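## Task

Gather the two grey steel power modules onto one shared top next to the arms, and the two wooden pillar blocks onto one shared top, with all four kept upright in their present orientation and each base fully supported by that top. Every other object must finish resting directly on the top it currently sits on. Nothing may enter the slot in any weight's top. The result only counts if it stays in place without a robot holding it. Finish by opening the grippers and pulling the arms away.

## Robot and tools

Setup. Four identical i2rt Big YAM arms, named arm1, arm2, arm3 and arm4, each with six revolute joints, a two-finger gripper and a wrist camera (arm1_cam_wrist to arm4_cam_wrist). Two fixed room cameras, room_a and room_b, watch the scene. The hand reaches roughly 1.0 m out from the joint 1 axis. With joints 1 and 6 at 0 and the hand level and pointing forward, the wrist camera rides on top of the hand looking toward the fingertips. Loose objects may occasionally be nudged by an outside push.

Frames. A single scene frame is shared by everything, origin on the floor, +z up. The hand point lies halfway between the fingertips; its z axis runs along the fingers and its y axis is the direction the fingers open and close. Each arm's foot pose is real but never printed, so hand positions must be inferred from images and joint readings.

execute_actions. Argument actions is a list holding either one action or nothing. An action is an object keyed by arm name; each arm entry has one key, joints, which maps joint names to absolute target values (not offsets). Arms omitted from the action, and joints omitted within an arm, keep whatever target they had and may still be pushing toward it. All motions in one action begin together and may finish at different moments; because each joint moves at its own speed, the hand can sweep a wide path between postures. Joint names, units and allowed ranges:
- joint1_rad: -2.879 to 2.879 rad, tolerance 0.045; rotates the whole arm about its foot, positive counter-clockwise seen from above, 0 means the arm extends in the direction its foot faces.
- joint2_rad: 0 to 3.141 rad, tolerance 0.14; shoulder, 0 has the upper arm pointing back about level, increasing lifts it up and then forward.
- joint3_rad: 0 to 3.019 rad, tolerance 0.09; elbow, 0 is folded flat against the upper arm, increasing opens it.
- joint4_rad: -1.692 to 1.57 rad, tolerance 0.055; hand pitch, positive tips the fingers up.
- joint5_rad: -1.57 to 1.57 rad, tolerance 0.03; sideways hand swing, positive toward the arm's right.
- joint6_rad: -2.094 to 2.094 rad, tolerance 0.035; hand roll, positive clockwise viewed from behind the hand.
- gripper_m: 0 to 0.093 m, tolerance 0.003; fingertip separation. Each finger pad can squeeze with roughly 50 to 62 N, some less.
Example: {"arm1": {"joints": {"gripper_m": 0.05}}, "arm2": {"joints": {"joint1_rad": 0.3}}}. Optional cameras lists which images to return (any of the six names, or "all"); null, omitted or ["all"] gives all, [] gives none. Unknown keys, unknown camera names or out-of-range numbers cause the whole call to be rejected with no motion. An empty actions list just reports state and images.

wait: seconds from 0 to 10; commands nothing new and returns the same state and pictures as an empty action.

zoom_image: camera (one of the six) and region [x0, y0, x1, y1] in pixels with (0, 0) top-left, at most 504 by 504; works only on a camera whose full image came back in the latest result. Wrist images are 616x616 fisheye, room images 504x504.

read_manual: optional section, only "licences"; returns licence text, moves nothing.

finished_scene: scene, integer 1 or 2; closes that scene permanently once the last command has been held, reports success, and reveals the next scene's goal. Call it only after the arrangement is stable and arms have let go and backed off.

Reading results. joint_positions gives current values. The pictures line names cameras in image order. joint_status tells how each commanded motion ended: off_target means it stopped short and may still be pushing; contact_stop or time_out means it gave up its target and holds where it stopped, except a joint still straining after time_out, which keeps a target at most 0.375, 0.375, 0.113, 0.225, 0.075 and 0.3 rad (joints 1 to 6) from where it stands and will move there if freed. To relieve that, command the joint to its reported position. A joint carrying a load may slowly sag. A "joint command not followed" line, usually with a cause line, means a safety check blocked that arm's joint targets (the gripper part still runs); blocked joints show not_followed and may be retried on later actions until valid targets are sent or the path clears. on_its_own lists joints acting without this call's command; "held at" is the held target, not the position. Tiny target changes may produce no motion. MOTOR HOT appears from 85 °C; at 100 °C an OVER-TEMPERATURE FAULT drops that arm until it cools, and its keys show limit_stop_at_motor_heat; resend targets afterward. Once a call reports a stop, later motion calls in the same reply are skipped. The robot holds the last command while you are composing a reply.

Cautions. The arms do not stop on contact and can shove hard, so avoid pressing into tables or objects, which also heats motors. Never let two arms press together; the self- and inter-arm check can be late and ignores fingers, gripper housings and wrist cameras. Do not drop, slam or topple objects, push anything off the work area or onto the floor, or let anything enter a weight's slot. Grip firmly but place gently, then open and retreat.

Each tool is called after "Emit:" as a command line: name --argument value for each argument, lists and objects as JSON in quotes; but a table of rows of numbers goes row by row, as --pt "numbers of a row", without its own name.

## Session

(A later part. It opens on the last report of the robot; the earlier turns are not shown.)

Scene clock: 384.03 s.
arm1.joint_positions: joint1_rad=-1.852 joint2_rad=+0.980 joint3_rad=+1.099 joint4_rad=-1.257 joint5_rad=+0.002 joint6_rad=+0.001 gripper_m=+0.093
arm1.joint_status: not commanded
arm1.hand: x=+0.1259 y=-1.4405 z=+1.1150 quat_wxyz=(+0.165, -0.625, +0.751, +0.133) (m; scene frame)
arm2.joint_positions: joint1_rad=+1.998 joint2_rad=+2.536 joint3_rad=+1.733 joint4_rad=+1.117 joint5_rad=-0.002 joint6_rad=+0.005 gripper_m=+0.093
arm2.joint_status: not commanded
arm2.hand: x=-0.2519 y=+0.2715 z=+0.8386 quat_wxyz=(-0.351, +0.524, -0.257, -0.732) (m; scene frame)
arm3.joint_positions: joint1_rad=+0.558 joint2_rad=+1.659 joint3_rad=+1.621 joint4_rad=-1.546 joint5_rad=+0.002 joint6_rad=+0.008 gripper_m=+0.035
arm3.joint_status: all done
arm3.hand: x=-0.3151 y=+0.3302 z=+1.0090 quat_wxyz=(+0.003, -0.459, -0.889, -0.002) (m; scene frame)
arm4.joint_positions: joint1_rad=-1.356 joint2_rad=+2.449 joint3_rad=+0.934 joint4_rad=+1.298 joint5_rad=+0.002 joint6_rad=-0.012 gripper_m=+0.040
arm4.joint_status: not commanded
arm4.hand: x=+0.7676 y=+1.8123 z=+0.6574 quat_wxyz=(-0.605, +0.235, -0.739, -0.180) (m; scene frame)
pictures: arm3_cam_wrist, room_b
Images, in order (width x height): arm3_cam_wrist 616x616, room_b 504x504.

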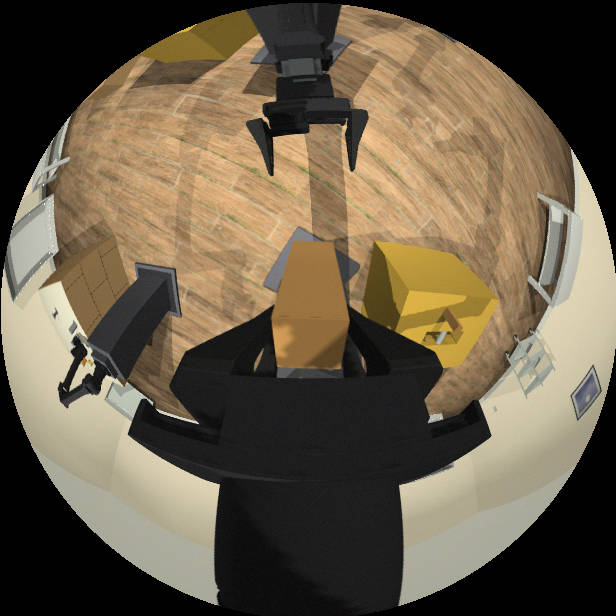

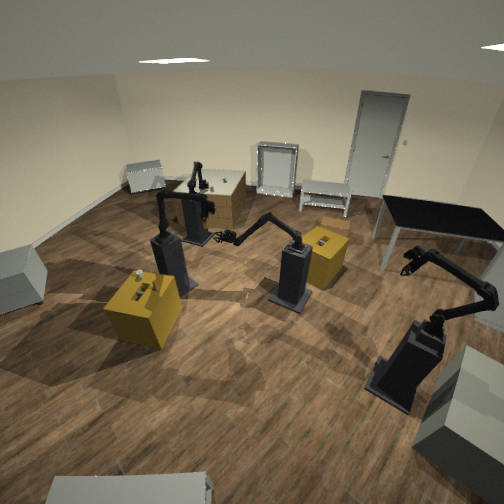

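Arm4's module is touching down (joint 4 was pushed up). Releasing it and swinging arm3.

Emit:
execute_actions --actions '[{"arm4":{"joints":{"joint2_rad":2.449,"gripper_m":0.093}},"arm2":{"joints":{"joint2_rad":1.0,"joint3_rad":1.0,"joint4_rad":-0.5}},"arm3":{"joints":{"joint1_rad":-0.95,"joint2_rad":1.66,"joint3_rad":1.015,"joint4_rad":-0.9}}}]' --cameras '["arm3_cam_wrist","arm4_cam_wrist","room_b"]'

Scene clock: 396.20 s.
arm1.joint_positions: joint1_rad=-1.852 joint2_rad=+0.980 joint3_rad=+1.099 joint4_rad=-1.257 joint5_rad=+0.002 joint6_rad=+0.001 gripper_m=+0.093
arm1.joint_status: not commanded
arm1.hand: x=+0.1259 y=-1.4405 z=+1.1150 quat_wxyz=(+0.165, -0.625, +0.751, +0.133) (m; scene frame)
arm2.joint_positions: joint1_rad=+1.998 joint2_rad=+0.991 joint3_rad=+1.000 joint4_rad=-0.492 joint5_rad=-0.002 joint6_rad=+0.005 gripper_m=+0.093
arm2.joint_status: all done
arm2.hand: x=-0.0012 y=-0.0442 z=+1.1169 quat_wxyz=(-0.224, +0.767, -0.375, -0.471) (m; scene frame)
arm3.joint_positions: joint1_rad=-0.951 joint2_rad=+1.677 joint3_rad=+1.019 joint4_rad=-0.913 joint5_rad=+0.000 joint6_rad=+0.006 gripper_m=+0.034
arm3.joint_status: all done
arm3.hand: x=-0.9409 y=+0.4628 z=+0.7843 quat_wxyz=(-0.002, -0.943, -0.334, -0.002) (m; scene frame)
arm4.joint_positions: joint1_rad=-1.356 joint2_rad=+2.449 joint3_rad=+0.934 joint4_rad=+1.298 joint5_rad=+0.002 joint6_rad=-0.012 gripper_m=+0.093
arm4.joint_status: all done
arm4.hand: x=+0.7676 y=+1.8123 z=+0.6574 quat_wxyz=(-0.605, +0.235, -0.739, -0.180) (m; scene frame)
pictures: arm3_cam_wrist, arm4_cam_wrist, room_b
Images, in order (width x height): arm3_cam_wrist 616x616, arm4_cam_wrist 616x616, room_b 504x504.

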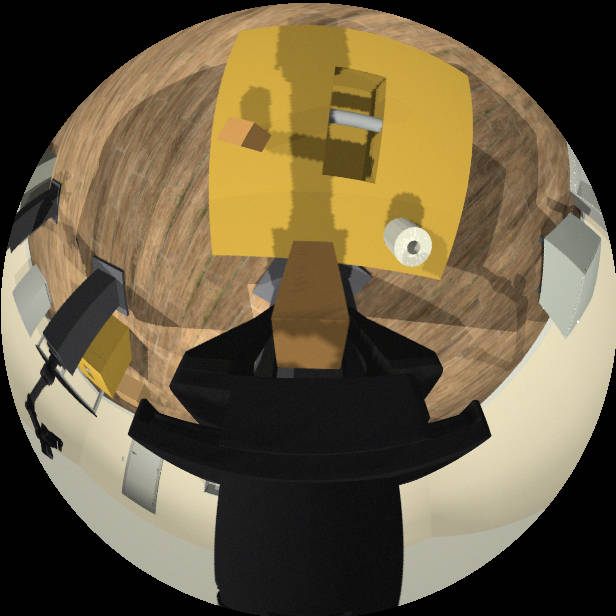

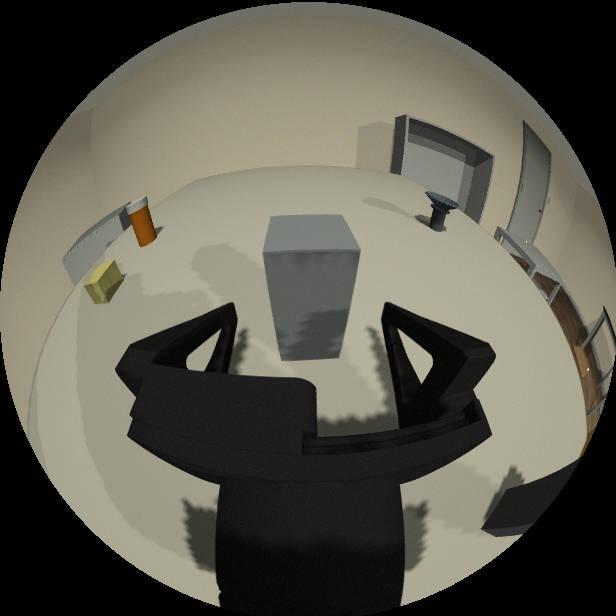

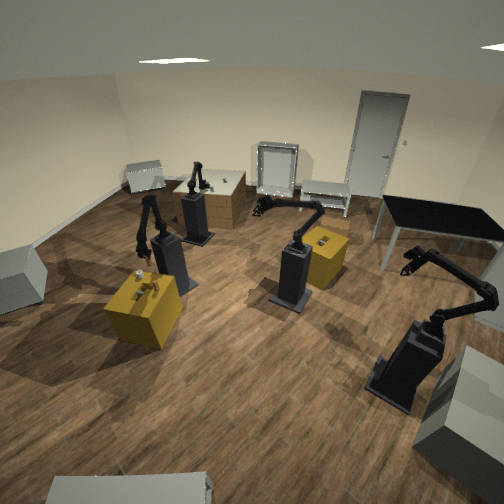

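Emit:
execute_actions --actions '[{"arm4":{"joints":{"joint2_rad":2.15,"joint3_rad":0.75,"joint4_rad":1.2}},"arm3":{"joints":{"joint1_rad":-0.86,"joint2_rad":2.02,"joint3_rad":1.05,"joint4_rad":-0.55}}}]' --cameras '["arm3_cam_wrist","arm4_cam_wrist","room_b"]'

Scene clock: 419.87 s.
arm1.joint_positions: joint1_rad=-1.852 joint2_rad=+0.980 joint3_rad=+1.099 joint4_rad=-1.257 joint5_rad=+0.002 joint6_rad=+0.001 gripper_m=+0.093
arm1.joint_status: not commanded
arm1.hand: x=+0.1259 y=-1.4405 z=+1.1150 quat_wxyz=(+0.165, -0.625, +0.751, +0.133) (m; scene frame)
arm2.joint_positions: joint1_rad=+1.998 joint2_rad=+0.991 joint3_rad=+1.000 joint4_rad=-0.492 joint5_rad=-0.002 joint6_rad=+0.005 gripper_m=+0.093
arm2.joint_status: not commanded
arm2.hand: x=-0.0012 y=-0.0442 z=+1.1169 quat_wxyz=(-0.224, +0.767, -0.375, -0.471) (m; scene frame)
arm3.joint_positions: joint1_rad=-0.858 joint2_rad=+2.035 joint3_rad=+1.020 joint4_rad=-0.567 joint5_rad=+0.000 joint6_rad=+0.006 gripper_m=+0.034
arm3.joint_status: all done
arm3.hand: x=-0.9274 y=+0.4186 z=+0.6327 quat_wxyz=(-0.001, -0.926, -0.377, -0.006) (m; scene frame)
arm4.joint_positions: joint1_rad=-1.356 joint2_rad=+2.143 joint3_rad=+0.748 joint4_rad=+1.209 joint5_rad=+0.002 joint6_rad=-0.012 gripper_m=+0.093
arm4.joint_status: all done
arm4.hand: x=+0.7450 y=+1.7975 z=+0.7619 quat_wxyz=(-0.617, +0.232, -0.729, -0.184) (m; scene frame)
pictures: arm3_cam_wrist, arm4_cam_wrist, room_b
Images, in order (width x height): arm3_cam_wrist 616x616, arm4_cam_wrist 616x616, room_b 504x504.

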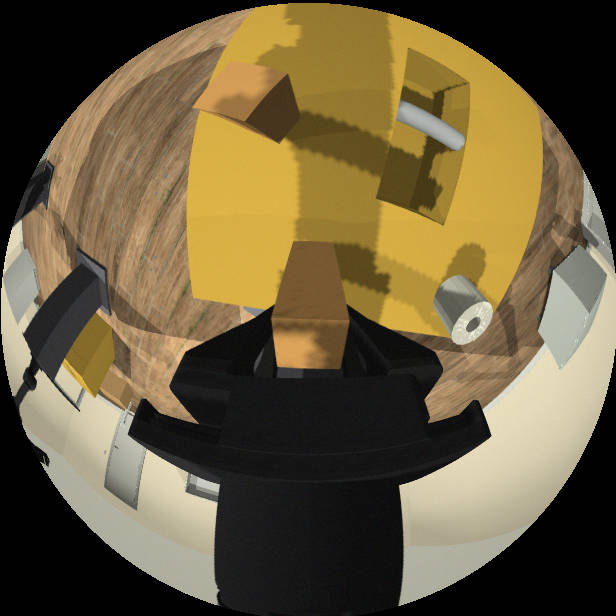

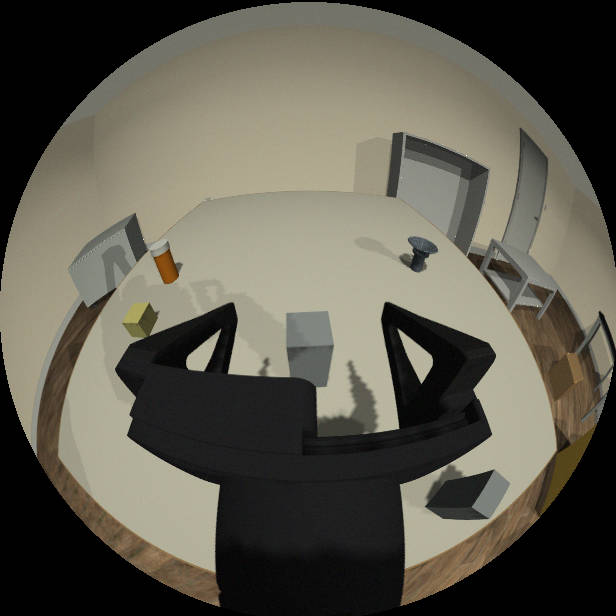

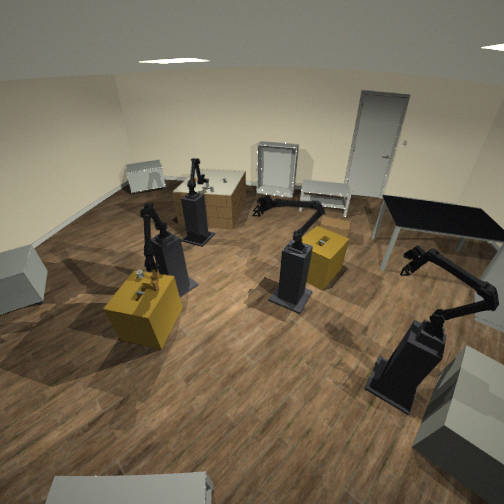

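Emit:
execute_actions --actions '[{"arm4":{"joints":{"joint2_rad":1.2,"joint3_rad":0.9,"joint4_rad":0}},"arm3":{"joints":{"joint2_rad":2.075,"joint4_rad":-0.49}}}]' --cameras '["arm3_cam_wrist"]'

Emit:
execute_actions --actions '[{"arm3":{"joints":{"joint2_rad":2.105}}}]' --cameras '["arm3_cam_wrist"]'

Scene clock: 433.10 s.
arm1.joint_positions: joint1_rad=-1.852 joint2_rad=+0.980 joint3_rad=+1.099 joint4_rad=-1.257 joint5_rad=+0.002 joint6_rad=+0.001 gripper_m=+0.093
arm1.joint_status: not commanded
arm1.hand: x=+0.1259 y=-1.4405 z=+1.1150 quat_wxyz=(+0.165, -0.625, +0.751, +0.133) (m; scene frame)
arm2.joint_positions: joint1_rad=+1.998 joint2_rad=+0.991 joint3_rad=+1.000 joint4_rad=-0.492 joint5_rad=-0.002 joint6_rad=+0.005 gripper_m=+0.093
arm2.joint_status: not commanded
arm2.hand: x=-0.0012 y=-0.0442 z=+1.1169 quat_wxyz=(-0.224, +0.767, -0.375, -0.471) (m; scene frame)
arm3.joint_positions: joint1_rad=-0.858 joint2_rad=+2.076 joint3_rad=+1.020 joint4_rad=-0.508 joint5_rad=+0.000 joint6_rad=+0.006 gripper_m=+0.034
arm3.joint_status: all done
arm3.hand: x=-0.9298 y=+0.4161 z=+0.6150 quat_wxyz=(-0.004, -0.926, -0.377, +0.002) (m; scene frame)
arm4.joint_positions: joint1_rad=-1.356 joint2_rad=+1.202 joint3_rad=+0.873 joint4_rad=+0.010 joint5_rad=+0.002 joint6_rad=-0.012 gripper_m=+0.093
arm4.joint_status: all done
arm4.hand: x=+0.7003 y=+1.7692 z=+1.0790 quat_wxyz=(-0.567, +0.244, -0.768, -0.169) (m; scene frame)
pictures: arm3_cam_wrist
Images, in order (width x height): arm3_cam_wrist 616x616.

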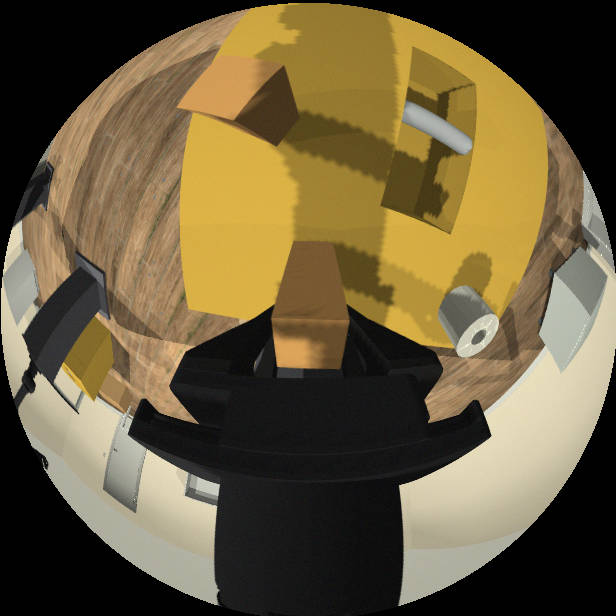

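Scene clock: 433.80 s.
arm1.joint_positions: joint1_rad=-1.852 joint2_rad=+0.980 joint3_rad=+1.099 joint4_rad=-1.257 joint5_rad=+0.002 joint6_rad=+0.001 gripper_m=+0.093
arm1.joint_status: not commanded
arm1.hand: x=+0.1259 y=-1.4405 z=+1.1150 quat_wxyz=(+0.165, -0.625, +0.751, +0.133) (m; scene frame)
arm2.joint_positions: joint1_rad=+1.998 joint2_rad=+0.991 joint3_rad=+1.000 joint4_rad=-0.492 joint5_rad=-0.002 joint6_rad=+0.005 gripper_m=+0.093
arm2.joint_status: not commanded
arm2.hand: x=-0.0012 y=-0.0442 z=+1.1169 quat_wxyz=(-0.224, +0.767, -0.375, -0.471) (m; scene frame)
arm3.joint_positions: joint1_rad=-0.858 joint2_rad=+2.102 joint3_rad=+1.021 joint4_rad=-0.506 joint5_rad=+0.000 joint6_rad=+0.006 gripper_m=+0.034
arm3.joint_status: all done
arm3.hand: x=-0.9250 y=+0.4207 z=+0.6039 quat_wxyz=(+0.000, -0.926, -0.377, -0.009) (m; scene frame)
arm4.joint_positions: joint1_rad=-1.356 joint2_rad=+1.202 joint3_rad=+0.873 joint4_rad=+0.010 joint5_rad=+0.002 joint6_rad=-0.012 gripper_m=+0.093
arm4.joint_status: not commanded
arm4.hand: x=+0.7003 y=+1.7692 z=+1.0790 quat_wxyz=(-0.567, +0.244, -0.768, -0.169) (m; scene frame)
pictures: arm3_cam_wrist
Images, in order (width x height): arm3_cam_wrist 616x616.

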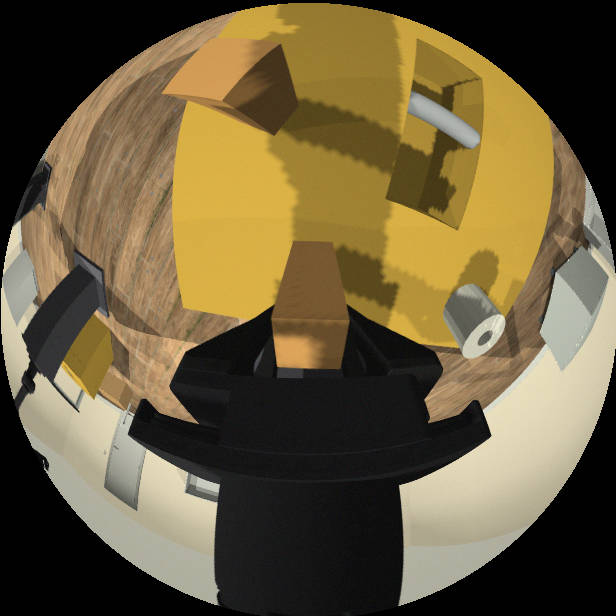

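Emit:
execute_actions --actions '[{"arm3":{"joints":{"joint2_rad":2.12}}}]' --cameras '[]'

Emit:
execute_actions --actions '[{"arm3":{"joints":{"gripper_m":0.08}}}]' --cameras '["arm3_cam_wrist"]'

Emit:
execute_actions --actions '[{"arm3":{"joints":{"joint2_rad":1.6,"joint4_rad":-1.0}}}]'

Scene clock: 445.23 s.
arm1.joint_positions: joint1_rad=-1.852 joint2_rad=+0.980 joint3_rad=+1.099 joint4_rad=-1.257 joint5_rad=+0.002 joint6_rad=+0.001 gripper_m=+0.093
arm1.joint_status: not commanded
arm1.hand: x=+0.1259 y=-1.4405 z=+1.1150 quat_wxyz=(+0.165, -0.625, +0.751, +0.133) (m; scene frame)
arm2.joint_positions: joint1_rad=+1.998 joint2_rad=+0.991 joint3_rad=+1.000 joint4_rad=-0.492 joint5_rad=-0.002 joint6_rad=+0.005 gripper_m=+0.093
arm2.joint_status: not commanded
arm2.hand: x=-0.0012 y=-0.0442 z=+1.1169 quat_wxyz=(-0.224, +0.767, -0.375, -0.471) (m; scene frame)
arm3.joint_positions: joint1_rad=-0.858 joint2_rad=+2.103 joint3_rad=+1.021 joint4_rad=-0.506 joint5_rad=+0.000 joint6_rad=+0.006 gripper_m=+0.034
arm3.joint_status: all done
arm3.hand: x=-0.9248 y=+0.4209 z=+0.6035 quat_wxyz=(+0.001, -0.926, -0.377, -0.009) (m; scene frame)
arm4.joint_positions: joint1_rad=-1.356 joint2_rad=+1.202 joint3_rad=+0.873 joint4_rad=+0.010 joint5_rad=+0.002 joint6_rad=-0.012 gripper_m=+0.093
arm4.joint_status: not commanded
arm4.hand: x=+0.7003 y=+1.7692 z=+1.0790 quat_wxyz=(-0.567, +0.244, -0.768, -0.169) (m; scene frame)
pictures: none
No camera images: the call's "cameras" was empty. Leave "cameras" out to get every camera's image.

Scene clock: 445.87 s.
arm1.joint_positions: joint1_rad=-1.852 joint2_rad=+0.980 joint3_rad=+1.099 joint4_rad=-1.257 joint5_rad=+0.002 joint6_rad=+0.001 gripper_m=+0.093
arm1.joint_status: not commanded
arm1.hand: x=+0.1259 y=-1.4405 z=+1.1150 quat_wxyz=(+0.165, -0.625, +0.751, +0.133) (m; scene frame)
arm2.joint_positions: joint1_rad=+1.998 joint2_rad=+0.991 joint3_rad=+1.000 joint4_rad=-0.492 joint5_rad=-0.002 joint6_rad=+0.005 gripper_m=+0.093
arm2.joint_status: not commanded
arm2.hand: x=-0.0012 y=-0.0442 z=+1.1169 quat_wxyz=(-0.224, +0.767, -0.375, -0.471) (m; scene frame)
arm3.joint_positions: joint1_rad=-0.858 joint2_rad=+2.110 joint3_rad=+1.021 joint4_rad=-0.506 joint5_rad=+0.000 joint6_rad=+0.006 gripper_m=+0.080
arm3.joint_status: all done
arm3.hand: x=-0.9234 y=+0.4222 z=+0.6008 quat_wxyz=(+0.002, -0.926, -0.377, -0.013) (m; scene frame)
arm4.joint_positions: joint1_rad=-1.356 joint2_rad=+1.202 joint3_rad=+0.873 joint4_rad=+0.010 joint5_rad=+0.002 joint6_rad=-0.012 gripper_m=+0.093
arm4.joint_status: not commanded
arm4.hand: x=+0.7003 y=+1.7692 z=+1.0790 quat_wxyz=(-0.567, +0.244, -0.768, -0.169) (m; scene frame)
pictures: arm3_cam_wrist
Images, in order (width x height): arm3_cam_wrist 616x616.

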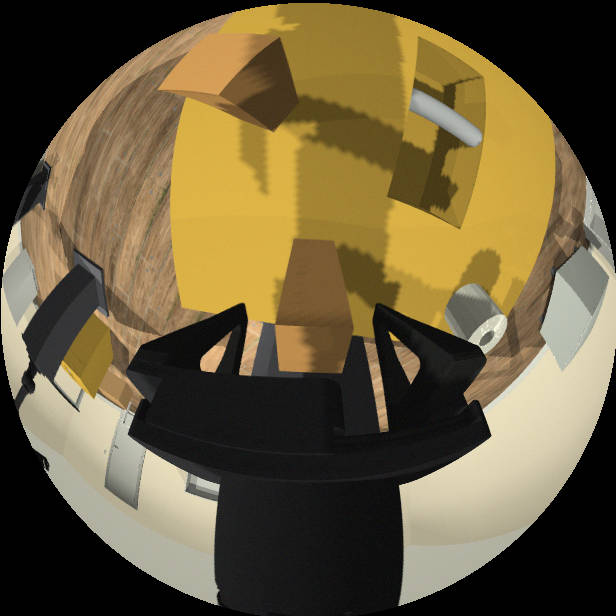

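Scene clock: 447.20 s.
arm1.joint_positions: joint1_rad=-1.852 joint2_rad=+0.980 joint3_rad=+1.099 joint4_rad=-1.257 joint5_rad=+0.002 joint6_rad=+0.001 gripper_m=+0.093
arm1.joint_status: not commanded
arm1.hand: x=+0.1259 y=-1.4405 z=+1.1150 quat_wxyz=(+0.165, -0.625, +0.751, +0.133) (m; scene frame)
arm2.joint_positions: joint1_rad=+1.998 joint2_rad=+0.991 joint3_rad=+1.000 joint4_rad=-0.492 joint5_rad=-0.002 joint6_rad=+0.005 gripper_m=+0.093
arm2.joint_status: not commanded
arm2.hand: x=-0.0012 y=-0.0442 z=+1.1169 quat_wxyz=(-0.224, +0.767, -0.375, -0.471) (m; scene frame)
arm3.joint_positions: joint1_rad=-0.858 joint2_rad=+1.592 joint3_rad=+1.022 joint4_rad=-0.984 joint5_rad=+0.000 joint6_rad=+0.006 gripper_m=+0.080
arm3.joint_status: all done
arm3.hand: x=-0.9088 y=+0.4385 z=+0.8203 quat_wxyz=(-0.006, -0.926, -0.377, +0.007) (m; scene frame)
arm4.joint_positions: joint1_rad=-1.356 joint2_rad=+1.202 joint3_rad=+0.873 joint4_rad=+0.010 joint5_rad=+0.002 joint6_rad=-0.012 gripper_m=+0.093
arm4.joint_status: not commanded
arm4.hand: x=+0.7003 y=+1.7692 z=+1.0790 quat_wxyz=(-0.567, +0.244, -0.768, -0.169) (m; scene frame)
pictures: arm1_cam_wrist, arm2_cam_wrist, arm3_cam_wrist, arm4_cam_wrist, room_a, room_b
Images, in order (width x height): arm1_cam_wrist 616x616, arm2_cam_wrist 616x616, arm3_cam_wrist 616x616, arm4_cam_wrist 616x616, room_a 504x504, room_b 504x504.

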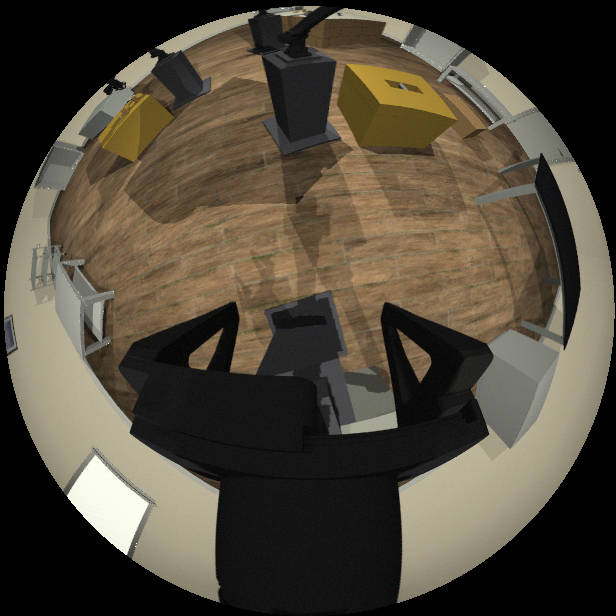

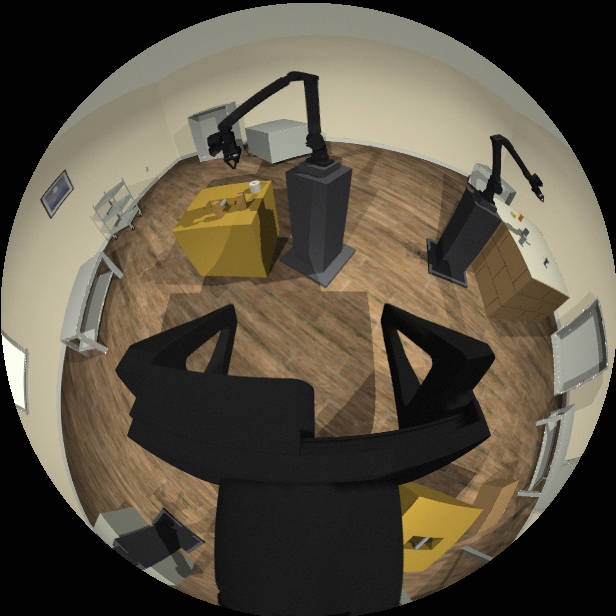

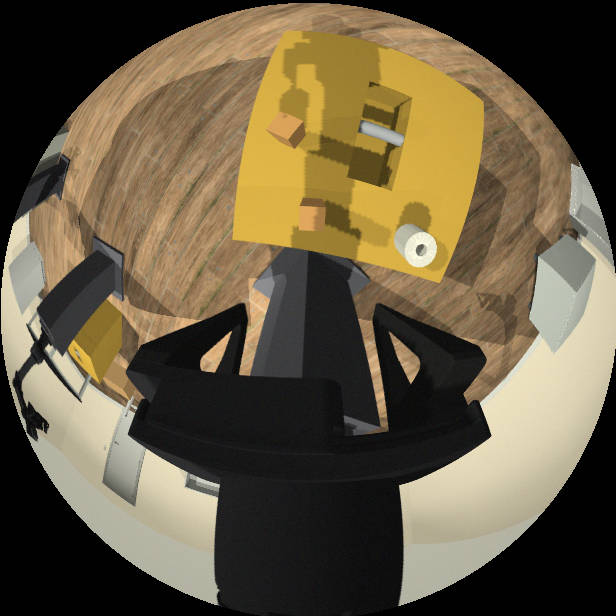

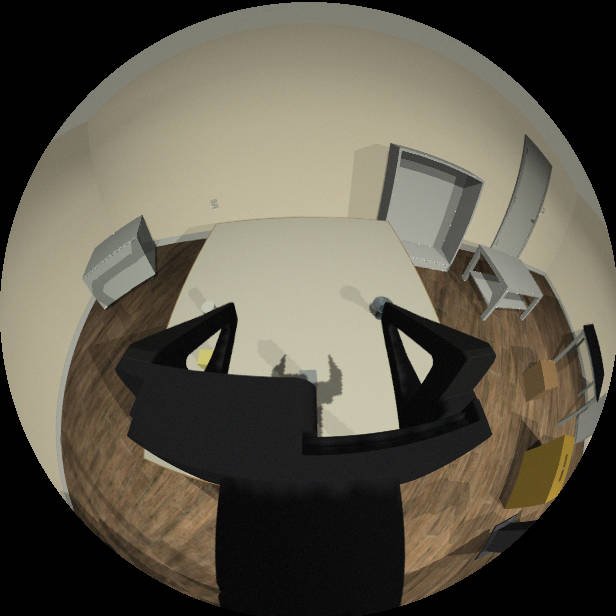

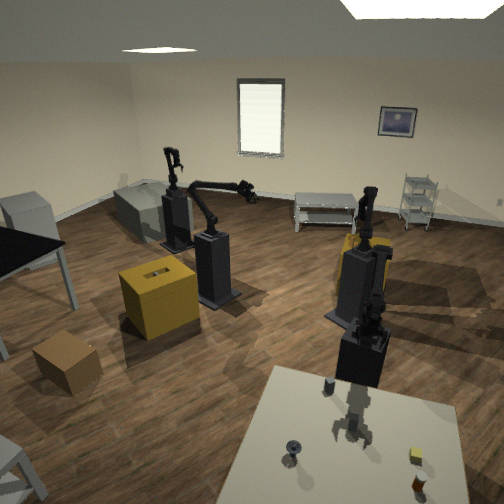

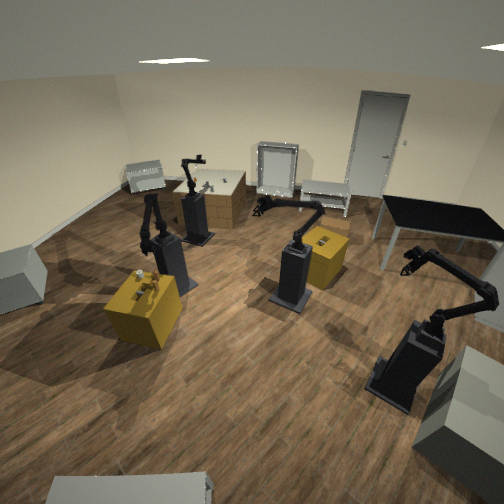

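Emit:
finished_scene --scene 2

The scene is finished: the task was done.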